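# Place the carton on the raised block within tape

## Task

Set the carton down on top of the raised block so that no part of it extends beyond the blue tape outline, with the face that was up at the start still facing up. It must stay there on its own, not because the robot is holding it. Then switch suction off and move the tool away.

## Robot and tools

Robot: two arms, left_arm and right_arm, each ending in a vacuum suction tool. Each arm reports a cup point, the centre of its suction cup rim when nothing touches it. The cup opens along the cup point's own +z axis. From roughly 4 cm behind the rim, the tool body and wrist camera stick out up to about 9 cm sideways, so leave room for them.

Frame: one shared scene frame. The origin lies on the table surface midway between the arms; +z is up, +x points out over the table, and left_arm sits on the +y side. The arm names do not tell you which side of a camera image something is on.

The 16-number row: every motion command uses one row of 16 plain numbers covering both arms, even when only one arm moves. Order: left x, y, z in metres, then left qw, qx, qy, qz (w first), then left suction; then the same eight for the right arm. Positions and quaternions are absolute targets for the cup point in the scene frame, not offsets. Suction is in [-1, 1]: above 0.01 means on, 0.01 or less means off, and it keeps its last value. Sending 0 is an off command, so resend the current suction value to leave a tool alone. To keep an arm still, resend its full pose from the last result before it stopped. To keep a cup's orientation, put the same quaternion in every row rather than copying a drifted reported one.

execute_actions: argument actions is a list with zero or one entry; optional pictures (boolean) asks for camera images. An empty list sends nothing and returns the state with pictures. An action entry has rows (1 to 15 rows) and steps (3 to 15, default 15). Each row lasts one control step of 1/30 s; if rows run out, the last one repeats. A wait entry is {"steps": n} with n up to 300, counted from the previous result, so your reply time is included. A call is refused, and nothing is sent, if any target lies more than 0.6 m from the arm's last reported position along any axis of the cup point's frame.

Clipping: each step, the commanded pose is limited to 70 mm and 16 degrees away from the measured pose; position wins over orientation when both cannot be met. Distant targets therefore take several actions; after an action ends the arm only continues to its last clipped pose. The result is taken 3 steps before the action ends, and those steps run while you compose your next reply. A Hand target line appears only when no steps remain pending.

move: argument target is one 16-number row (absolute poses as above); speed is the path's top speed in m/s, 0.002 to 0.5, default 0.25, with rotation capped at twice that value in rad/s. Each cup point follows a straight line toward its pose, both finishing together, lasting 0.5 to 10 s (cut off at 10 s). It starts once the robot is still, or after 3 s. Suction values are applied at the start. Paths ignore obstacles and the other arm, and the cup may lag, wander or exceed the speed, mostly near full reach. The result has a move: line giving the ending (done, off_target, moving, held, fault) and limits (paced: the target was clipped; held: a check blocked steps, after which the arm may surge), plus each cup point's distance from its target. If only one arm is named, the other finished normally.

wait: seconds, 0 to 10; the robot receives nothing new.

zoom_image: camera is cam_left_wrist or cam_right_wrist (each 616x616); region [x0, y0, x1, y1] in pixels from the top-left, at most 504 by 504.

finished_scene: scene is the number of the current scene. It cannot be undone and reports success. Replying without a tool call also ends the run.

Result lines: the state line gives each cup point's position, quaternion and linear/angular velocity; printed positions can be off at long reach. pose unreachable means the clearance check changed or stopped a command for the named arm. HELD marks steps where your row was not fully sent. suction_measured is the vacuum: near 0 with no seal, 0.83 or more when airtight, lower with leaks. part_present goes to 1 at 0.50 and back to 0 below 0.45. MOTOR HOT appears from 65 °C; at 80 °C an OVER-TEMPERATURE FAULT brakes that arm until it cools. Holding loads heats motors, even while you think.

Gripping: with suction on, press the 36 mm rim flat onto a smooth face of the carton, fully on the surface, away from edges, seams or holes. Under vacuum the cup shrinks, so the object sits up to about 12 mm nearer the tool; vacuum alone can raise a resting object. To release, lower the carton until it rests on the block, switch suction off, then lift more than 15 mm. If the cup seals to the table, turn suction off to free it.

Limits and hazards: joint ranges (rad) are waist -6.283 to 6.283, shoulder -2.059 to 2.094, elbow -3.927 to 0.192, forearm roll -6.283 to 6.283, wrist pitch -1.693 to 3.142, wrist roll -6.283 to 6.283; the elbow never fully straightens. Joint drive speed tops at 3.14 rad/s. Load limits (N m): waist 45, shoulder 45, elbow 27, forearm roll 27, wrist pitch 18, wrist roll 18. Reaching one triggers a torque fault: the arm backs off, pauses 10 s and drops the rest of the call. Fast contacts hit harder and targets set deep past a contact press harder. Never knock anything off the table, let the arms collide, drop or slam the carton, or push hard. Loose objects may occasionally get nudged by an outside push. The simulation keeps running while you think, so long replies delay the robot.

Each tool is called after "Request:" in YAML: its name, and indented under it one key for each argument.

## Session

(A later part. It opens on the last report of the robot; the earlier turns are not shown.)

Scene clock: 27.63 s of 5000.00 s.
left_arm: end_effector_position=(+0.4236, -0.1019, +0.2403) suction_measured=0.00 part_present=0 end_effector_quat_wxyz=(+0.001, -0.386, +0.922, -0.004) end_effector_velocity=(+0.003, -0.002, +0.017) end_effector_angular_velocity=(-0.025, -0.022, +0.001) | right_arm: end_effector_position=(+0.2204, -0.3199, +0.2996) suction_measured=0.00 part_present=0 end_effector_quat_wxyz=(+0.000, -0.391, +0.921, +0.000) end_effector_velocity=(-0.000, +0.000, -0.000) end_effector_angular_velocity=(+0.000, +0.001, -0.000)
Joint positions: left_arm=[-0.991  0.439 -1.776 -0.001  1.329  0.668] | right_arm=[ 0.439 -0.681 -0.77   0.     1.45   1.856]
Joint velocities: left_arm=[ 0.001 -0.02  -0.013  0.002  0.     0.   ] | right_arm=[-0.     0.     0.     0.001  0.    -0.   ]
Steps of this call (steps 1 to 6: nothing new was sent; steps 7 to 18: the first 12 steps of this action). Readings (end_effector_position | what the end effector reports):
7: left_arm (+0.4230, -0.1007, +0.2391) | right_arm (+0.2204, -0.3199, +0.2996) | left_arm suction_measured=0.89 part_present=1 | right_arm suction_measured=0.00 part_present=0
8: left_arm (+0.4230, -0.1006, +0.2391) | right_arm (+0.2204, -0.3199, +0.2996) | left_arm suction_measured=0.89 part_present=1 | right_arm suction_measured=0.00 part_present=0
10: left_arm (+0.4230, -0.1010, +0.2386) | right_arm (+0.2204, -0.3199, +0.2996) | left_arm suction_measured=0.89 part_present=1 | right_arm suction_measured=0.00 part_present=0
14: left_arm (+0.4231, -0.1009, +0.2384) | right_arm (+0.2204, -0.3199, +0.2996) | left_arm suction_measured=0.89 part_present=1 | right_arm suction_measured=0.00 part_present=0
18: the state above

Released. Now I'll lift clear.

Request:
move:
  target: [0.4235, -0.098, 0.30, 0, -0.3867, 0.9222, 0, 0, 0.2204, -0.3199, 0.2996, 0, -0.3907, 0.9205, 0, 0]
  speed: 0.2

Request:
move:
  target: [0.36, 0.20, 0.33, 0, -0.3867, 0.9222, 0, 0, 0.20, -0.38, 0.31, 0, -0.3907, 0.9205, 0, 0]
  speed: 0.5

Scene clock: 28.80 s of 5000.00 s.
left_arm: end_effector_position=(+0.4234, -0.0979, +0.2989) suction_measured=0.00 part_present=0 end_effector_quat_wxyz=(-0.000, -0.387, +0.922, +0.001) end_effector_velocity=(+0.001, -0.000, +0.007) end_effector_angular_velocity=(-0.001, -0.001, +0.000) | right_arm: end_effector_position=(+0.2204, -0.3199, +0.2996) suction_measured=0.00 part_present=0 end_effector_quat_wxyz=(+0.000, -0.391, +0.921, -0.000) end_effector_velocity=(+0.000, -0.000, -0.000) end_effector_angular_velocity=(-0.001, +0.000, +0.000)
Joint positions: left_arm=[-0.987  0.457 -1.972 -0.     1.516  0.67 ] | right_arm=[ 0.439 -0.681 -0.77   0.     1.45   1.856]
Joint velocities: left_arm=[ 0.     0.009 -0.034  0.     0.024  0.   ] | right_arm=[-0.  0. -0. -0.  0.  0.]
Hand target (left_arm): +0.424, -0.098, +0.300; -0.000, -0.387, +0.922, -0.000
Hand target (right_arm): +0.220, -0.320, +0.300; -0.000, -0.391, +0.921, +0.000
Off your previous action's commanded pose (left_arm): 0.003 m, 0 deg at its last step (step 3 of this call).
Off your previous action's commanded pose (right_arm): 0.000 m, 0 deg at its last step (step 3 of this call).
Off the commanded pose (left_arm): 0.001 m, 0 deg.
Off the commanded pose (right_arm): 0.000 m, 0 deg.
Kept back: nothing.
move: done

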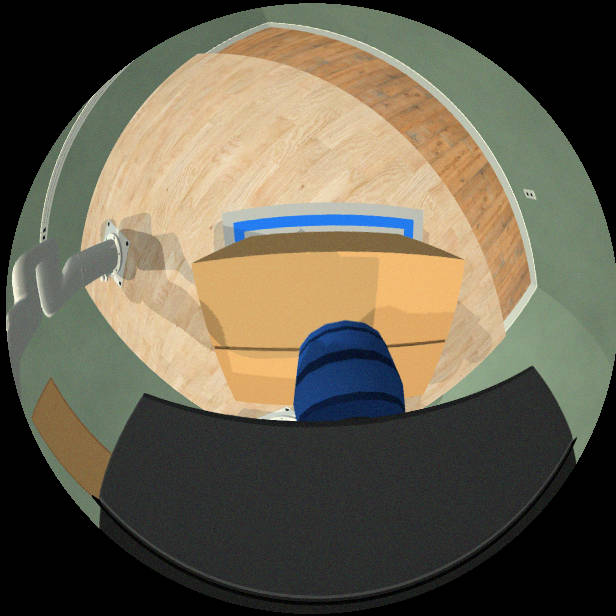

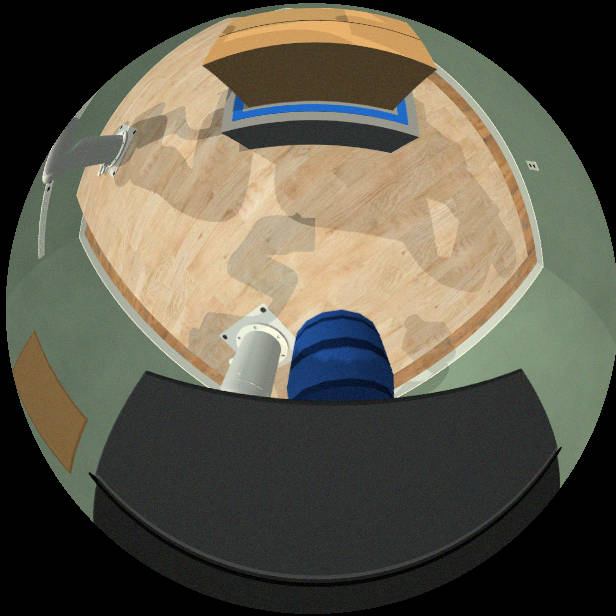

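Scene clock: 30.40 s of 5000.00 s.
left_arm: end_effector_position=(+0.3599, +0.1996, +0.3301) suction_measured=0.00 part_present=0 end_effector_quat_wxyz=(-0.001, -0.387, +0.922, +0.000) end_effector_velocity=(-0.000, +0.002, +0.002) end_effector_angular_velocity=(-0.004, -0.004, -0.000) | right_arm: end_effector_position=(+0.2001, -0.3798, +0.3099) suction_measured=0.00 part_present=0 end_effector_quat_wxyz=(+0.000, -0.391, +0.920, -0.000) end_effector_velocity=(-0.000, -0.000, -0.000) end_effector_angular_velocity=(-0.000, +0.001, -0.000)
Joint positions: left_arm=[-0.585 -0.439 -1.026 -0.001  1.466  1.073] | right_arm=[ 0.237 -0.795 -0.735  0.     1.53   1.654]
Joint velocities: left_arm=[ 0.005 -0.007  0.002 -0.001  0.     0.005] | right_arm=[-0.    -0.     0.    -0.     0.001 -0.   ]
Hand target (left_arm): +0.360, +0.200, +0.330; -0.001, -0.387, +0.922, -0.000
Hand target (right_arm): +0.200, -0.380, +0.310; +0.000, -0.391, +0.920, -0.000
Off the commanded pose (left_arm): 0.000 m, 0 deg.
Off the commanded pose (right_arm): 0.000 m, 0 deg.
Kept back: nothing.
move: done; limits=paced

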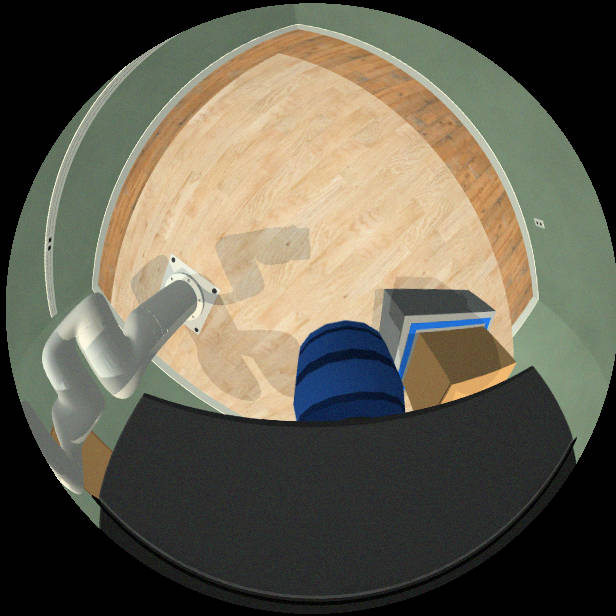

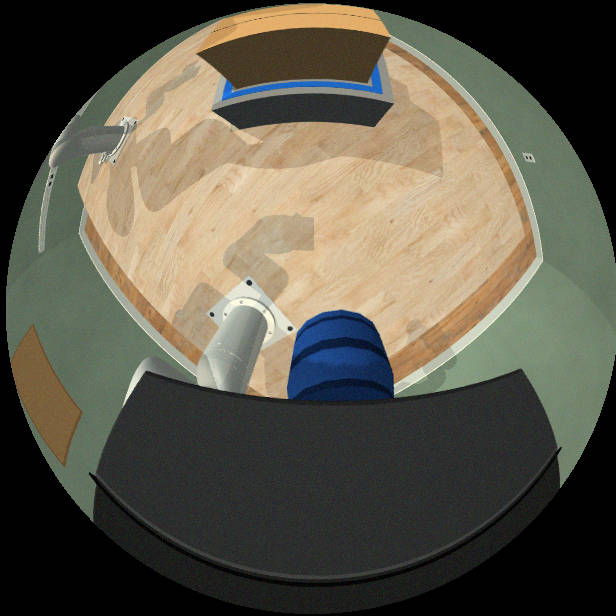

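The carton sits inside the tape on all the sides I can see, and both arms are clear.

Request:
finished_scene:
  scene: 1

The scene is finished: the task was done.


## Next scene

The same job, from a new start.

Request:
execute_actions:
  actions: []

Scene clock: 0.00 s of 5000.00 s.
left_arm: end_effector_position=(+0.4471, +0.4036, +0.2424) suction_measured=0.00 part_present=0 end_effector_quat_wxyz=(-0.002, -0.304, +0.953, +0.000) end_effector_velocity=(+0.000, -0.000, +0.000) end_effector_angular_velocity=(+0.000, -0.001, -0.001) | right_arm: end_effector_position=(+0.3413, -0.4595, +0.2440) suction_measured=0.00 part_present=0 end_effector_quat_wxyz=(-0.000, +0.323, +0.947, +0.001) end_effector_velocity=(-0.000, +0.000, +0.000) end_effector_angular_velocity=(+0.000, +0.001, -0.000)
Joint positions: left_arm=[ 0.    -0.264 -0.927 -0.     1.194  1.833] | right_arm=[-0.    -0.268 -0.928  0.002  1.196  2.876]
Joint velocities: left_arm=[-0.001 -0.    -0.     0.    -0.001  0.   ] | right_arm=[ 0.    -0.    -0.     0.     0.001 -0.   ]
Hand target (left_arm): +0.447, +0.404, +0.242; -0.002, -0.304, +0.953, +0.000
Hand target (right_arm): +0.341, -0.459, +0.244; -0.000, +0.323, +0.947, +0.001

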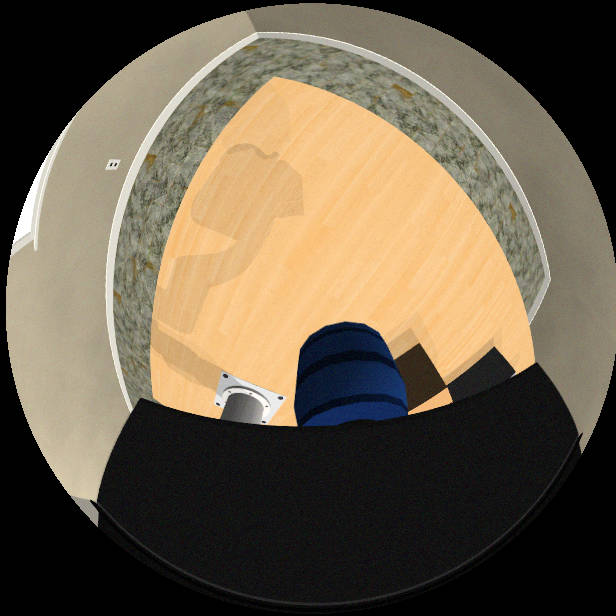

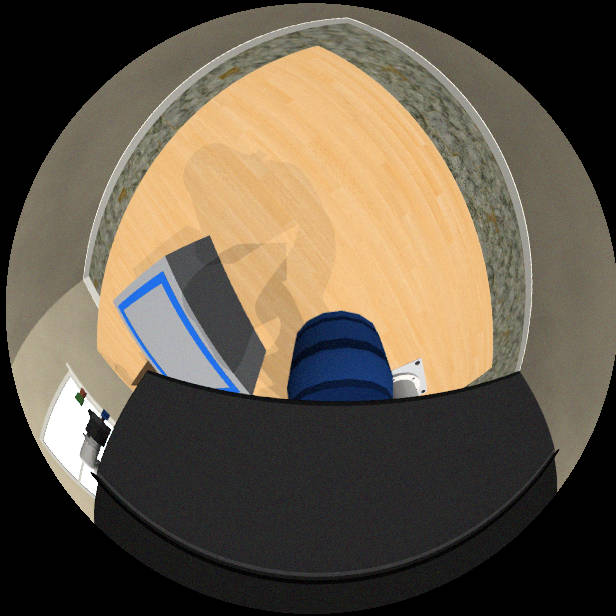

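Request:
move:
  target: [0.25, 0.13, 0.42, 0, -0.304, 0.953, 0, 0, 0.31, -0.21, 0.42, 0, 0.323, 0.947, 0, 0]
  speed: 0.5

Scene clock: 2.40 s of 5000.00 s.
left_arm: end_effector_position=(+0.2506, +0.1304, +0.4200) suction_measured=0.00 part_present=0 end_effector_quat_wxyz=(+0.001, -0.304, +0.953, +0.001) end_effector_velocity=(-0.000, -0.002, +0.002) end_effector_angular_velocity=(+0.004, -0.001, +0.002) | right_arm: end_effector_position=(+0.3095, -0.2106, +0.4200) suction_measured=0.00 part_present=0 end_effector_quat_wxyz=(-0.001, +0.322, +0.947, -0.000) end_effector_velocity=(-0.000, +0.000, +0.000) end_effector_angular_velocity=(+0.000, +0.001, +0.001)
Joint positions: left_arm=[-0.961 -0.502 -1.244  0.002  1.747  0.874] | right_arm=[ 0.628 -0.159 -1.543  0.     1.703  3.505]
Joint velocities: left_arm=[-0.007  0.008 -0.012  0.003  0.006 -0.009] | right_arm=[ 0.001  0.001 -0.002  0.     0.001  0.   ]
Hand target (left_arm): +0.250, +0.130, +0.420; +0.001, -0.304, +0.953, +0.001
Hand target (right_arm): +0.310, -0.210, +0.420; -0.001, +0.322, +0.947, -0.000
Off the commanded pose (left_arm): 0.001 m, 0 deg.
Off the commanded pose (right_arm): 0.001 m, 0 deg.
Kept back: nothing.
move: done; limits=paced

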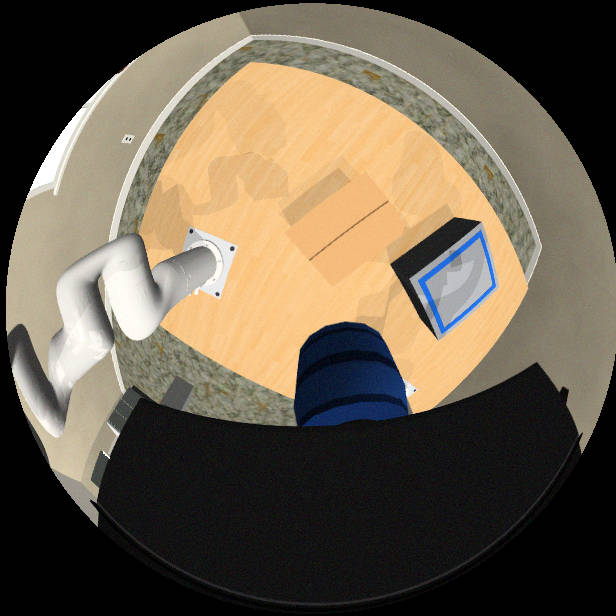

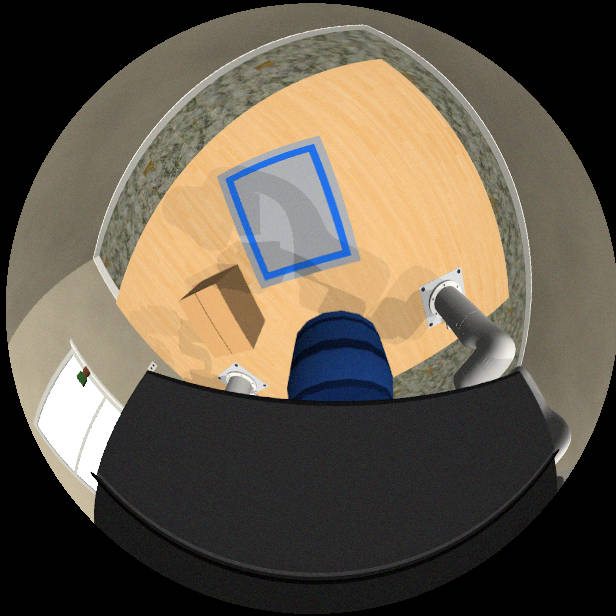

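Request:
zoom_image:
  camera: "cam_left_wrist"
  region: [270, 155, 420, 305]

Request:
zoom_image:
  camera: "cam_right_wrist"
  region: [160, 250, 280, 370]

Request:
zoom_image:
  camera: "cam_right_wrist"
  region: [205, 125, 375, 295]

Region (270, 155, 420, 305) of cam_left_wrist's 616x616 image, scaled by 3.360, with more detail than that image has.

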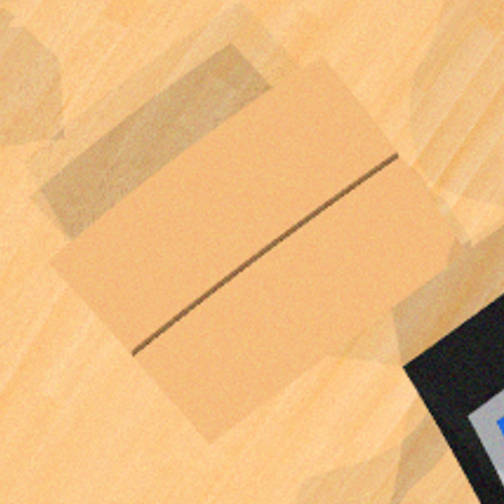

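Region (160, 250, 280, 370) of cam_right_wrist's 616x616 image, scaled by 4.200, with more detail than that image has.

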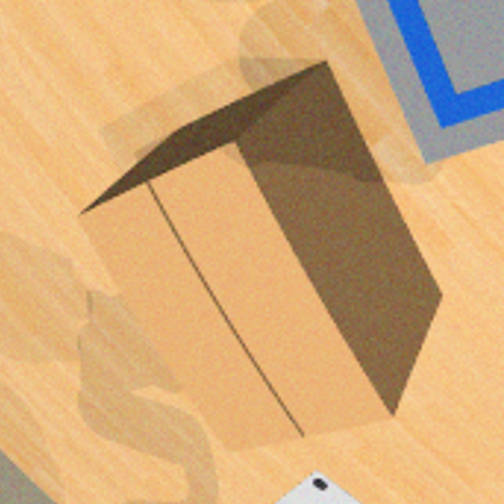

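Region (205, 125, 375, 295) of cam_right_wrist's 616x616 image, scaled by 2.965, with more detail than that image has.

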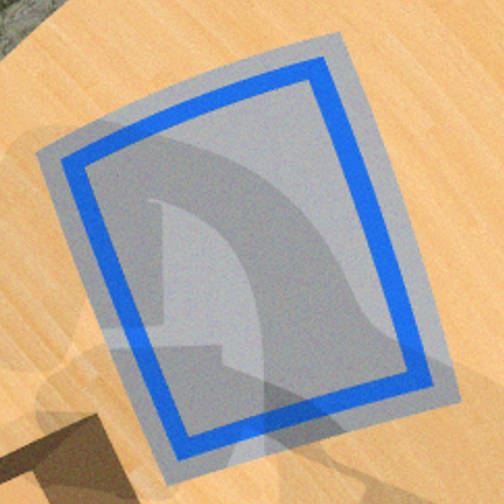

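Request:
move:
  target: [0.30, 0.37, 0.36, 0, 0.1736, 0.9848, 0, 0, 0.2945, 0.081, 0.172, 0, 0.8111, 0.585, 0, 0]
  speed: 0.5

Scene clock: 5.47 s of 5000.00 s.
left_arm: end_effector_position=(+0.2998, +0.3698, +0.3601) suction_measured=0.00 part_present=0 end_effector_quat_wxyz=(-0.000, +0.174, +0.985, -0.001) end_effector_velocity=(+0.000, +0.001, -0.000) end_effector_angular_velocity=(-0.007, +0.003, -0.004) | right_arm: end_effector_position=(+0.2951, +0.0807, +0.1728) suction_measured=0.00 part_present=0 end_effector_quat_wxyz=(-0.000, +0.811, +0.585, +0.000) end_effector_velocity=(-0.000, +0.001, -0.002) end_effector_angular_velocity=(-0.008, +0.004, -0.002)
Joint positions: left_arm=[-0.076 -0.768 -0.897 -0.002  1.666  2.724] | right_arm=[ 1.084  0.475 -1.638  0.     1.163  5.197]
Joint velocities: left_arm=[ 0.01   0.003 -0.002 -0.007  0.002  0.014] | right_arm=[ 0.002  0.012 -0.015 -0.002  0.011  0.005]
Hand target (left_arm): +0.300, +0.370, +0.360; -0.000, +0.174, +0.985, -0.001
Hand target (right_arm): +0.295, +0.081, +0.172; +0.000, +0.811, +0.585, -0.000
Off the commanded pose (left_arm): 0.000 m, 0 deg.
Off the commanded pose (right_arm): 0.001 m, 0 deg.
Kept back: nothing.
move: done; limits=paced

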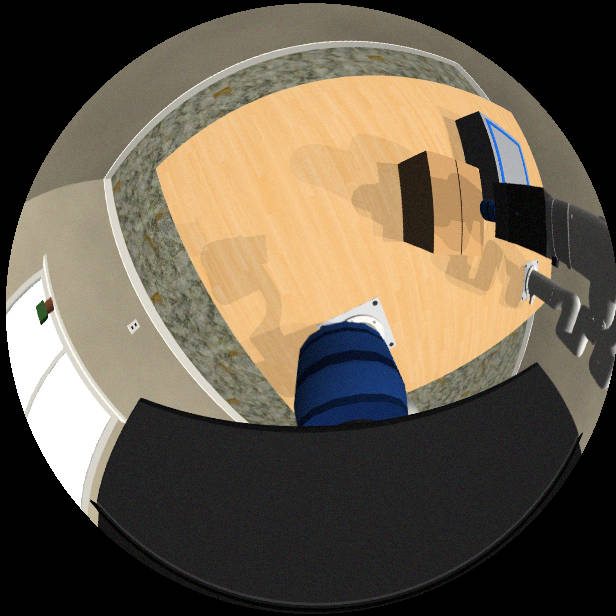

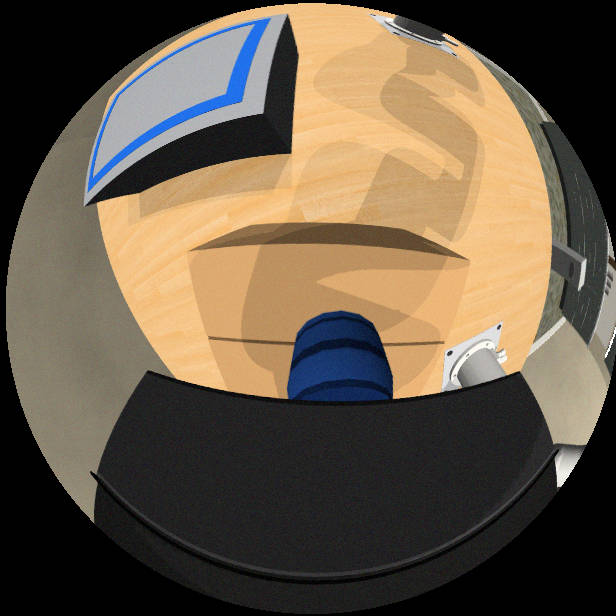

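Request:
move:
  target: [0.2998, 0.3698, 0.3601, 0, 0.1736, 0.9848, 0, 0, 0.2955, 0.0835, 0.129, 0, 0.8111, 0.585, 0, 1]
  speed: 0.08

Scene clock: 6.77 s of 5000.00 s.
left_arm: end_effector_position=(+0.2998, +0.3698, +0.3601) suction_measured=0.00 part_present=0 end_effector_quat_wxyz=(-0.000, +0.174, +0.985, +0.000) end_effector_velocity=(-0.000, -0.000, +0.000) end_effector_angular_velocity=(+0.000, -0.001, -0.000) | right_arm: end_effector_position=(+0.2952, +0.0831, +0.1281) suction_measured=0.93 part_present=1 end_effector_quat_wxyz=(+0.000, +0.811, +0.585, -0.001) end_effector_velocity=(+0.002, +0.003, +0.004) end_effector_angular_velocity=(+0.011, -0.008, +0.000)
Joint positions: left_arm=[-0.078 -0.768 -0.897  0.     1.665  2.723] | right_arm=[ 1.086  0.525 -1.584 -0.     1.062  5.198]
Joint velocities: left_arm=[-0.    -0.001  0.     0.    -0.    -0.   ] | right_arm=[-0.    -0.003 -0.006 -0.    -0.005 -0.   ]
Hand target (left_arm): +0.300, +0.370, +0.360; -0.000, +0.174, +0.985, +0.000
Hand target (right_arm): +0.296, +0.084, +0.129; +0.000, +0.811, +0.585, +0.000
Off the commanded pose (left_arm): 0.000 m, 0 deg.
Off the commanded pose (right_arm): 0.001 m, 0 deg.
Kept back: nothing.
move: done

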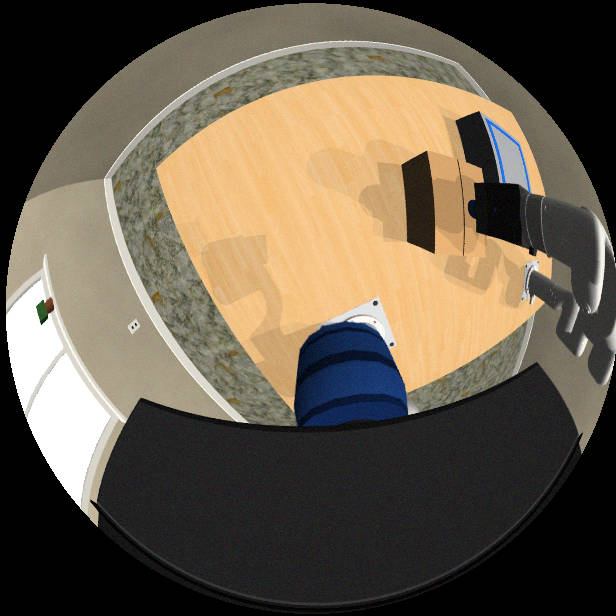

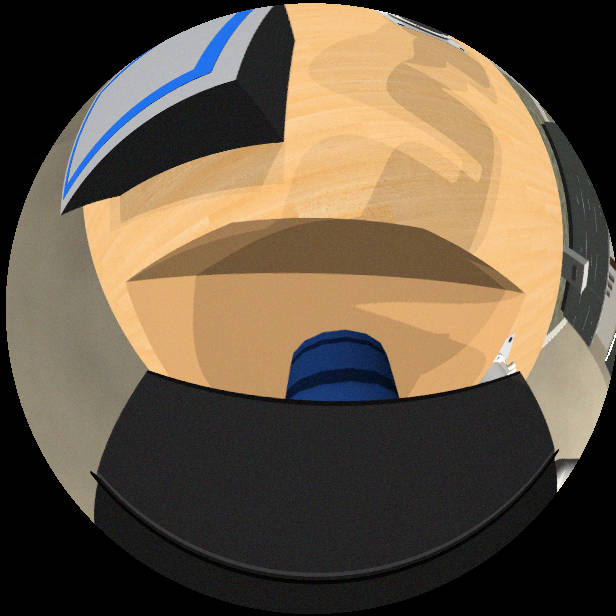

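Request:
move:
  target: [0.2998, 0.3698, 0.3601, 0, 0.1736, 0.9848, 0, 0, 0.318, 0.052, 0.292, 0, 0.8111, 0.585, 0, 1]
  speed: 0.2

Scene clock: 8.37 s of 5000.00 s.
left_arm: end_effector_position=(+0.2998, +0.3698, +0.3601) suction_measured=0.00 part_present=0 end_effector_quat_wxyz=(+0.000, +0.174, +0.985, -0.000) end_effector_velocity=(+0.000, +0.000, +0.000) end_effector_angular_velocity=(+0.000, -0.002, +0.002) | right_arm: end_effector_position=(+0.3174, +0.0517, +0.2906) suction_measured=0.94 part_present=1 end_effector_quat_wxyz=(+0.000, +0.811, +0.585, -0.001) end_effector_velocity=(+0.002, +0.001, +0.010) end_effector_angular_velocity=(+0.008, -0.007, -0.001)
Joint positions: left_arm=[-0.078 -0.768 -0.897  0.     1.665  2.723] | right_arm=[ 1.024  0.423 -1.898  0.     1.477  5.135]
Joint velocities: left_arm=[ 0.002 -0.    -0.     0.    -0.002  0.   ] | right_arm=[-0.002  0.003 -0.03  -0.     0.016 -0.001]
Hand target (left_arm): +0.300, +0.370, +0.360; -0.000, +0.174, +0.985, +0.000
Hand target (right_arm): +0.318, +0.052, +0.292; -0.000, +0.811, +0.585, +0.000
Off the commanded pose (left_arm): 0.000 m, 0 deg.
Off the commanded pose (right_arm): 0.002 m, 0 deg.
Kept back: nothing.
move: done

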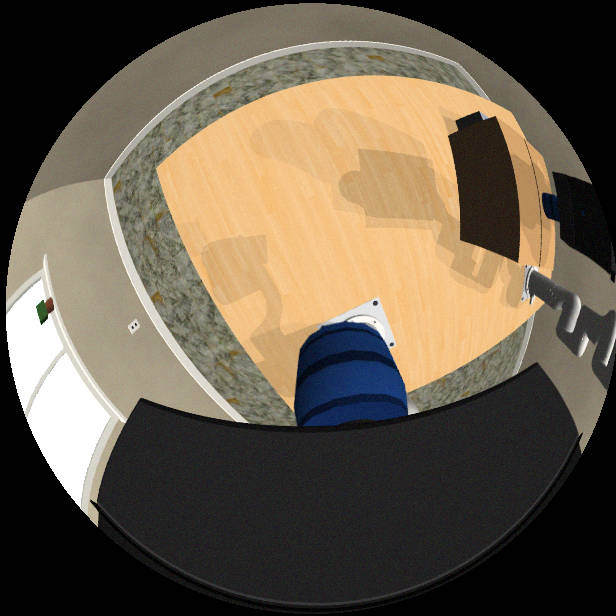

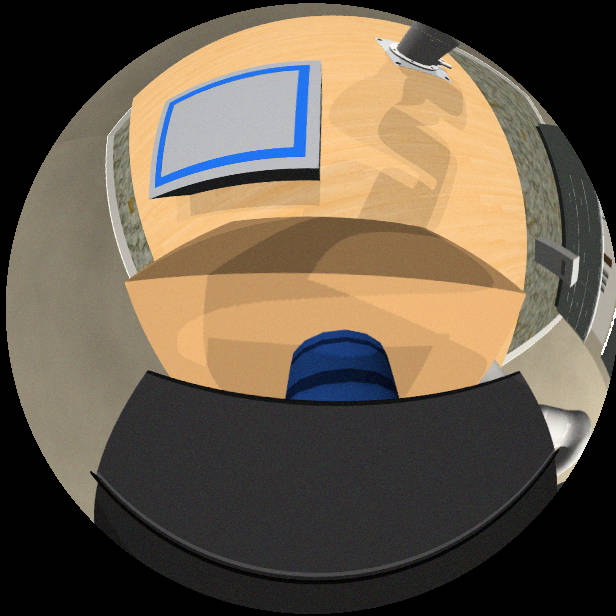

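Request:
move:
  target: [0.33, 0.18, 0.36, 0, 0.1736, 0.9848, 0, 0, 0.375, -0.206, 0.268, 0, 0.8131, 0.5821, 0, 1]
  speed: 0.3

Request:
zoom_image:
  camera: "cam_right_wrist"
  region: [200, 160, 450, 260]

Scene clock: 10.13 s of 5000.00 s.
left_arm: end_effector_position=(+0.3300, +0.1804, +0.3600) suction_measured=0.00 part_present=0 end_effector_quat_wxyz=(+0.000, +0.173, +0.985, +0.001) end_effector_velocity=(+0.001, -0.002, +0.000) end_effector_angular_velocity=(+0.001, -0.001, +0.001) | right_arm: end_effector_position=(+0.3750, -0.2051, +0.2680) suction_measured=0.94 part_present=1 end_effector_quat_wxyz=(+0.000, +0.813, +0.582, +0.001) end_effector_velocity=(-0.002, -0.006, -0.005) end_effector_angular_velocity=(-0.007, +0.015, -0.003)
Joint positions: left_arm=[-0.68  -0.477 -1.082  0.002  1.56   2.12 ] | right_arm=[ 0.573 -0.021 -1.251  0.     1.271  4.692]
Joint velocities: left_arm=[-0.003  0.007 -0.006  0.001 -0.001 -0.004] | right_arm=[-0.01  -0.001  0.012 -0.     0.006 -0.006]
Hand target (left_arm): +0.330, +0.180, +0.360; +0.000, +0.174, +0.985, +0.001
Hand target (right_arm): +0.375, -0.206, +0.268; -0.000, +0.813, +0.582, +0.000
Off the commanded pose (left_arm): 0.000 m, 0 deg.
Off the commanded pose (right_arm): 0.001 m, 0 deg.
Kept back: nothing.
move: done

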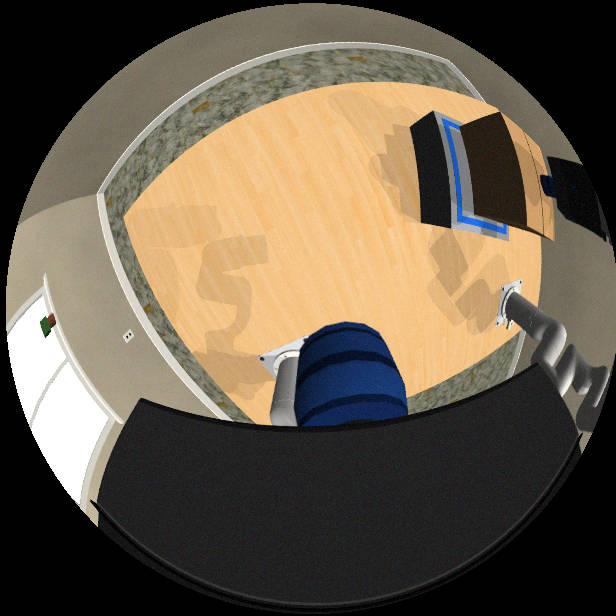

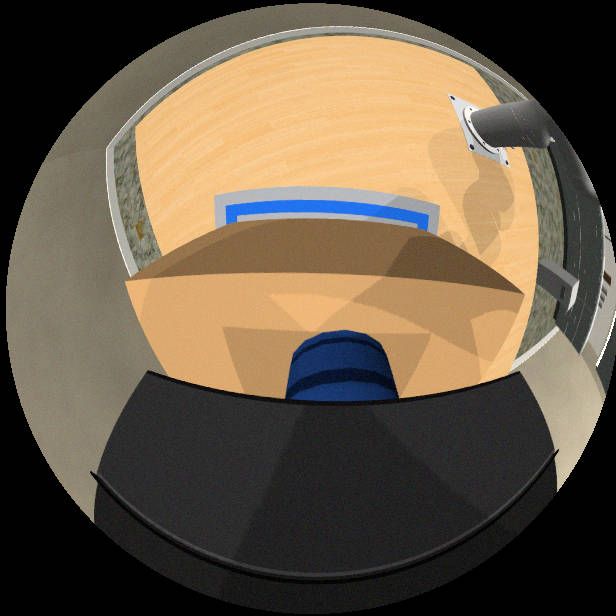

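Region (200, 160, 450, 260) of cam_right_wrist's 616x616 image, scaled by 2.016, with more detail than that image has; it fills the top 202 rows of this view, and the rest is white.

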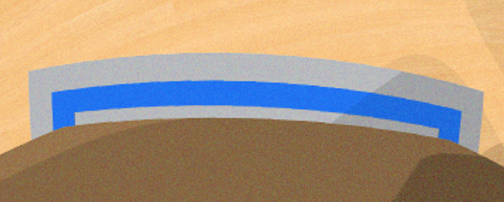

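Request:
move:
  target: [0.33, 0.1804, 0.36, 0, 0.1736, 0.9848, 0, 0, 0.3735, -0.2042, 0.246, 0, 0.8161, 0.5779, 0, 1]
  speed: 0.05

Request:
zoom_image:
  camera: "cam_right_wrist"
  region: [200, 160, 450, 260]

Scene clock: 11.33 s of 5000.00 s.
left_arm: end_effector_position=(+0.3300, +0.1804, +0.3600) suction_measured=0.00 part_present=0 end_effector_quat_wxyz=(-0.000, +0.174, +0.985, +0.000) end_effector_velocity=(+0.000, -0.000, +0.001) end_effector_angular_velocity=(-0.002, -0.003, -0.001) | right_arm: end_effector_position=(+0.3736, -0.2042, +0.2464) suction_measured=0.94 part_present=1 end_effector_quat_wxyz=(+0.000, +0.816, +0.578, +0.000) end_effector_velocity=(+0.001, +0.001, -0.000) end_effector_angular_velocity=(+0.003, -0.004, -0.001)
Joint positions: left_arm=[-0.679 -0.477 -1.082  0.     1.56   2.122] | right_arm=[ 0.576 -0.015 -1.196 -0.     1.211  4.705]
Joint velocities: left_arm=[-0.    -0.002 -0.     0.    -0.001  0.   ] | right_arm=[ 0.001 -0.     0.003  0.001 -0.007  0.001]
Hand target (left_arm): +0.330, +0.180, +0.360; -0.000, +0.174, +0.985, -0.000
Hand target (right_arm): +0.374, -0.204, +0.246; +0.000, +0.816, +0.578, -0.000
Off the commanded pose (left_arm): 0.000 m, 0 deg.
Off the commanded pose (right_arm): 0.000 m, 0 deg.
Kept back: nothing.
move: done

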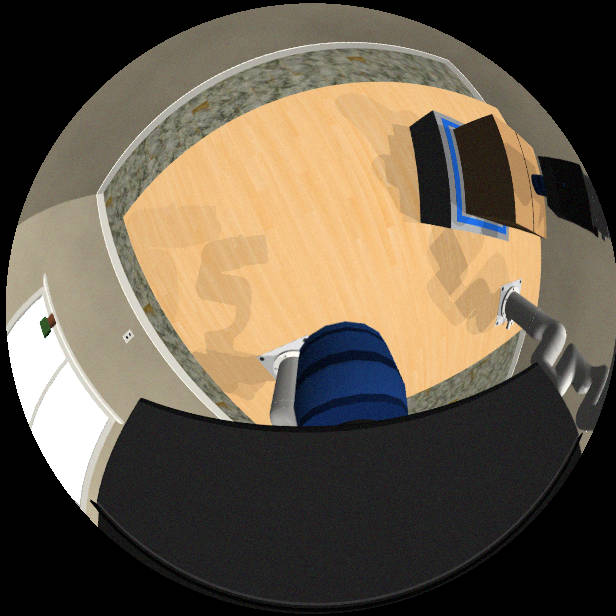

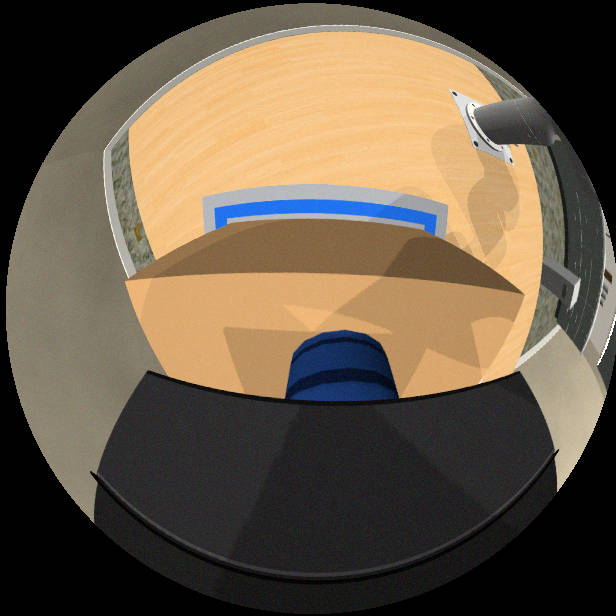

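Region (200, 160, 450, 260) of cam_right_wrist's 616x616 image, scaled by 2.016, with more detail than that image has; it fills the top 202 rows of this view, and the rest is white.

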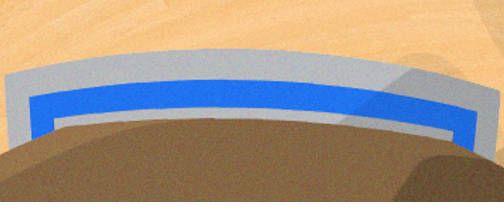

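Request:
move:
  target: [0.33, 0.1804, 0.36, 0, 0.1736, 0.9848, 0, 0, 0.3726, -0.2068, 0.2392, 0, 0.8161, 0.5779, 0, 1]
  speed: 0.025

Scene clock: 12.27 s of 5000.00 s.
left_arm: end_effector_position=(+0.3300, +0.1804, +0.3600) suction_measured=0.00 part_present=0 end_effector_quat_wxyz=(-0.000, +0.174, +0.985, -0.000) end_effector_velocity=(-0.000, +0.000, +0.000) end_effector_angular_velocity=(-0.001, +0.001, +0.001) | right_arm: end_effector_position=(+0.3731, -0.2065, +0.2404) suction_measured=0.94 part_present=1 end_effector_quat_wxyz=(+0.000, +0.816, +0.578, +0.001) end_effector_velocity=(-0.000, -0.001, -0.003) end_effector_angular_velocity=(+0.001, -0.001, -0.000)
Joint positions: left_arm=[-0.679 -0.477 -1.082  0.     1.56   2.122] | right_arm=[ 0.572 -0.019 -1.174  0.     1.191  4.702]
Joint velocities: left_arm=[ 0.001 -0.001  0.    -0.001  0.001 -0.001] | right_arm=[-0.002 -0.002  0.01   0.    -0.01  -0.002]
Hand target (left_arm): +0.330, +0.180, +0.360; -0.000, +0.174, +0.985, -0.000
Hand target (right_arm): +0.373, -0.207, +0.239; +0.000, +0.816, +0.578, -0.000
Off the commanded pose (left_arm): 0.000 m, 0 deg.
Off the commanded pose (right_arm): 0.001 m, 0 deg.
Kept back: nothing.
move: done

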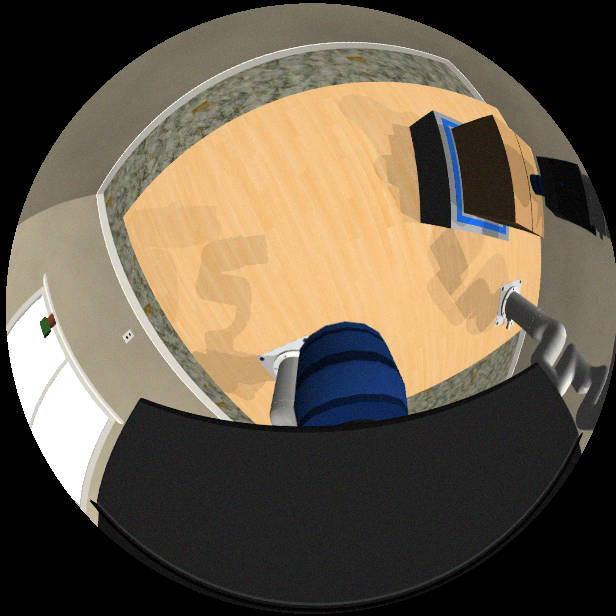

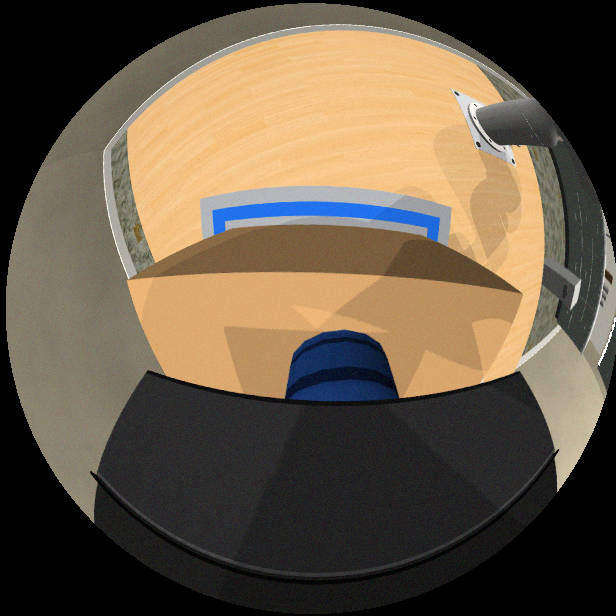

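Request:
execute_actions:
  actions:
    - {"rows": [[0.33,0.1804,0.36,0,0.1736,0.9848,0,0,0.3728,-0.2068,0.24,0,0.8161,0.5779,0,0],[0.33,0.1804,0.36,0,0.1736,0.9848,0,0,0.3728,-0.2068,0.24,0,0.8161,0.5779,0,0],[0.33,0.1804,0.36,0,0.1736,0.9848,0,0,0.3728,-0.2068,0.2405,0,0.8161,0.5779,0,0],[0.33,0.1804,0.36,0,0.1736,0.9848,0,0,0.3728,-0.2068,0.2415,0,0.8161,0.5779,0,0],[0.33,0.1804,0.36,0,0.1736,0.9848,0,0,0.3728,-0.2068,0.243,0,0.8161,0.5779,0,0],[0.33,0.1804,0.36,0,0.1736,0.9848,0,0,0.3728,-0.2068,0.2455,0,0.8161,0.5779,0,0],[0.33,0.1804,0.36,0,0.1736,0.9848,0,0,0.3728,-0.2068,0.249,0,0.8161,0.5779,0,0],[0.33,0.1804,0.36,0,0.1736,0.9848,0,0,0.3728,-0.2068,0.253,0,0.8161,0.5779,0,0],[0.33,0.1804,0.36,0,0.1736,0.9848,0,0,0.3728,-0.2068,0.258,0,0.8161,0.5779,0,0],[0.33,0.1804,0.36,0,0.1736,0.9848,0,0,0.3728,-0.2068,0.263,0,0.8161,0.5779,0,0],[0.33,0.1804,0.36,0,0.1736,0.9848,0,0,0.3728,-0.2068,0.268,0,0.8161,0.5779,0,0],[0.33,0.1804,0.36,0,0.1736,0.9848,0,0,0.3728,-0.2068,0.2725,0,0.8161,0.5779,0,0],[0.33,0.1804,0.36,0,0.1736,0.9848,0,0,0.3728,-0.2068,0.276,0,0.8161,0.5779,0,0],[0.33,0.1804,0.36,0,0.1736,0.9848,0,0,0.3728,-0.2068,0.2785,0,0.8161,0.5779,0,0],[0.33,0.1804,0.36,0,0.1736,0.9848,0,0,0.3728,-0.2068,0.28,0,0.8161,0.5779,0,0]], "steps": 15}

Request:
move:
  target: [0.33, 0.1804, 0.36, 0, 0.1736, 0.9848, 0, 0, 0.24, -0.40, 0.37, 0, 0.8161, 0.5779, 0, 0]
  speed: 0.45

Scene clock: 12.97 s of 5000.00 s.
left_arm: end_effector_position=(+0.3300, +0.1804, +0.3600) suction_measured=0.00 part_present=0 end_effector_quat_wxyz=(-0.000, +0.174, +0.985, -0.000) end_effector_velocity=(-0.000, -0.000, -0.001) end_effector_angular_velocity=(+0.002, +0.003, -0.000) | right_arm: end_effector_position=(+0.3724, -0.2069, +0.2518) suction_measured=0.03 part_present=0 end_effector_quat_wxyz=(-0.000, +0.816, +0.578, -0.001) end_effector_velocity=(-0.009, -0.004, +0.088) end_effector_angular_velocity=(-0.017, +0.039, +0.001)
Joint positions: left_arm=[-0.679 -0.477 -1.082  0.     1.56   2.122] | right_arm=[ 0.572 -0.024 -1.202  0.     1.228  4.701]
Joint velocities: left_arm=[-0.     0.002  0.001 -0.001  0.001  0.   ] | right_arm=[ 0.    -0.034 -0.223  0.     0.299 -0.001]
Steps of this call (steps 1 to 9: nothing new was sent; steps 10 to 21: the first 12 steps of this action). Readings (end_effector_position | what the end effector reports):
10: left_arm (+0.3300, +0.1804, +0.3600) | right_arm (+0.3731, -0.2066, +0.2403) | left_arm suction_measured=0.00 part_present=0 | right_arm suction_measured=0.60 part_present=1
11: left_arm (+0.3300, +0.1804, +0.3600) | right_arm (+0.3731, -0.2066, +0.2404) | left_arm suction_measured=0.00 part_present=0 | right_arm suction_measured=0.21 part_present=0
13: left_arm (+0.3300, +0.1804, +0.3600) | right_arm (+0.3739, -0.2062, +0.2420) | left_arm suction_measured=0.00 part_present=0 | right_arm suction_measured=0.01 part_present=0
17: left_arm (+0.3300, +0.1804, +0.3600) | right_arm (+0.3734, -0.2065, +0.2441) | left_arm suction_measured=0.00 part_present=0 | right_arm suction_measured=0.00 part_present=0
21: the state above

Scene clock: 14.90 s of 5000.00 s.
left_arm: end_effector_position=(+0.3300, +0.1804, +0.3600) suction_measured=0.00 part_present=0 end_effector_quat_wxyz=(-0.000, +0.174, +0.985, -0.000) end_effector_velocity=(+0.000, -0.000, +0.000) end_effector_angular_velocity=(-0.001, -0.001, +0.001) | right_arm: end_effector_position=(+0.2400, -0.3994, +0.3693) suction_measured=0.00 part_present=0 end_effector_quat_wxyz=(-0.000, +0.816, +0.578, +0.000) end_effector_velocity=(-0.001, -0.002, +0.002) end_effector_angular_velocity=(+0.001, -0.003, -0.000)
Joint positions: left_arm=[-0.679 -0.477 -1.082  0.     1.56   2.122] | right_arm=[ 0.157 -0.61  -1.016  0.     1.627  4.285]
Joint velocities: left_arm=[ 0.     0.001 -0.002 -0.    -0.001 -0.   ] | right_arm=[-0.007 -0.003 -0.003  0.001  0.003 -0.006]
Hand target (left_arm): +0.330, +0.180, +0.360; -0.000, +0.174, +0.985, +0.000
Hand target (right_arm): +0.240, -0.400, +0.370; +0.000, +0.816, +0.578, +0.000
Off your previous action's commanded pose (left_arm): 0.000 m, 0 deg at its last step (step 3 of this call).
Off your previous action's commanded pose (right_arm): 0.017 m, 0 deg at its last step (step 3 of this call).
Off the commanded pose (left_arm): 0.000 m, 0 deg.
Off the commanded pose (right_arm): 0.001 m, 0 deg.
Kept back: nothing.
move: done; limits=paced

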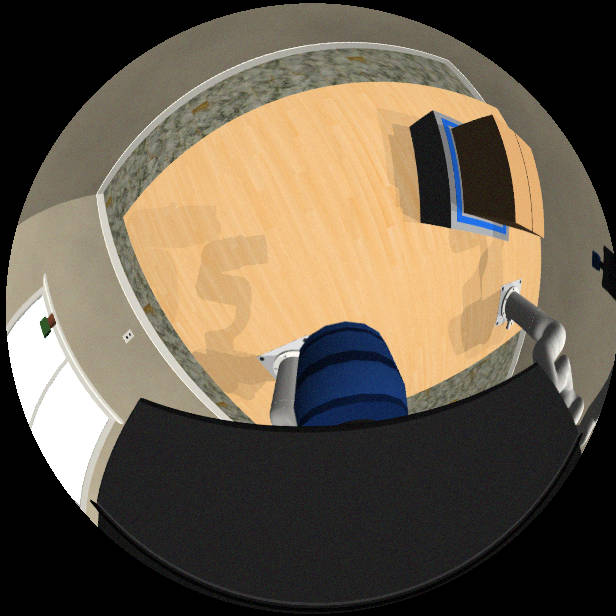

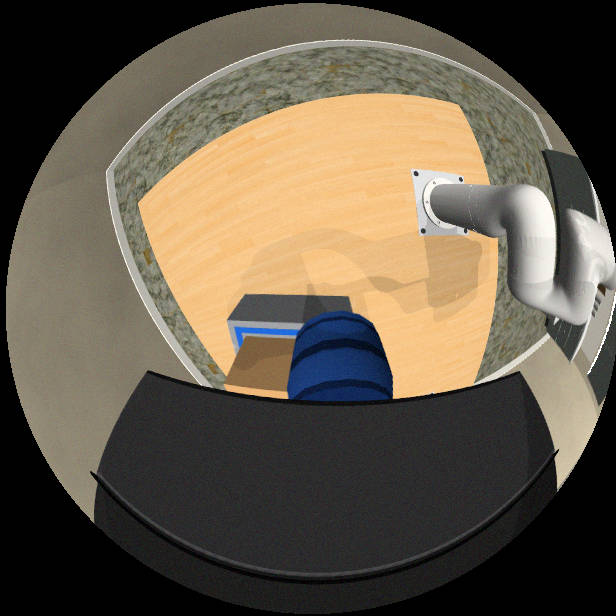

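The carton rests inside the tape outline and the arms are clear.

Request:
finished_scene:
  scene: 2

The scene is finished: the task was done.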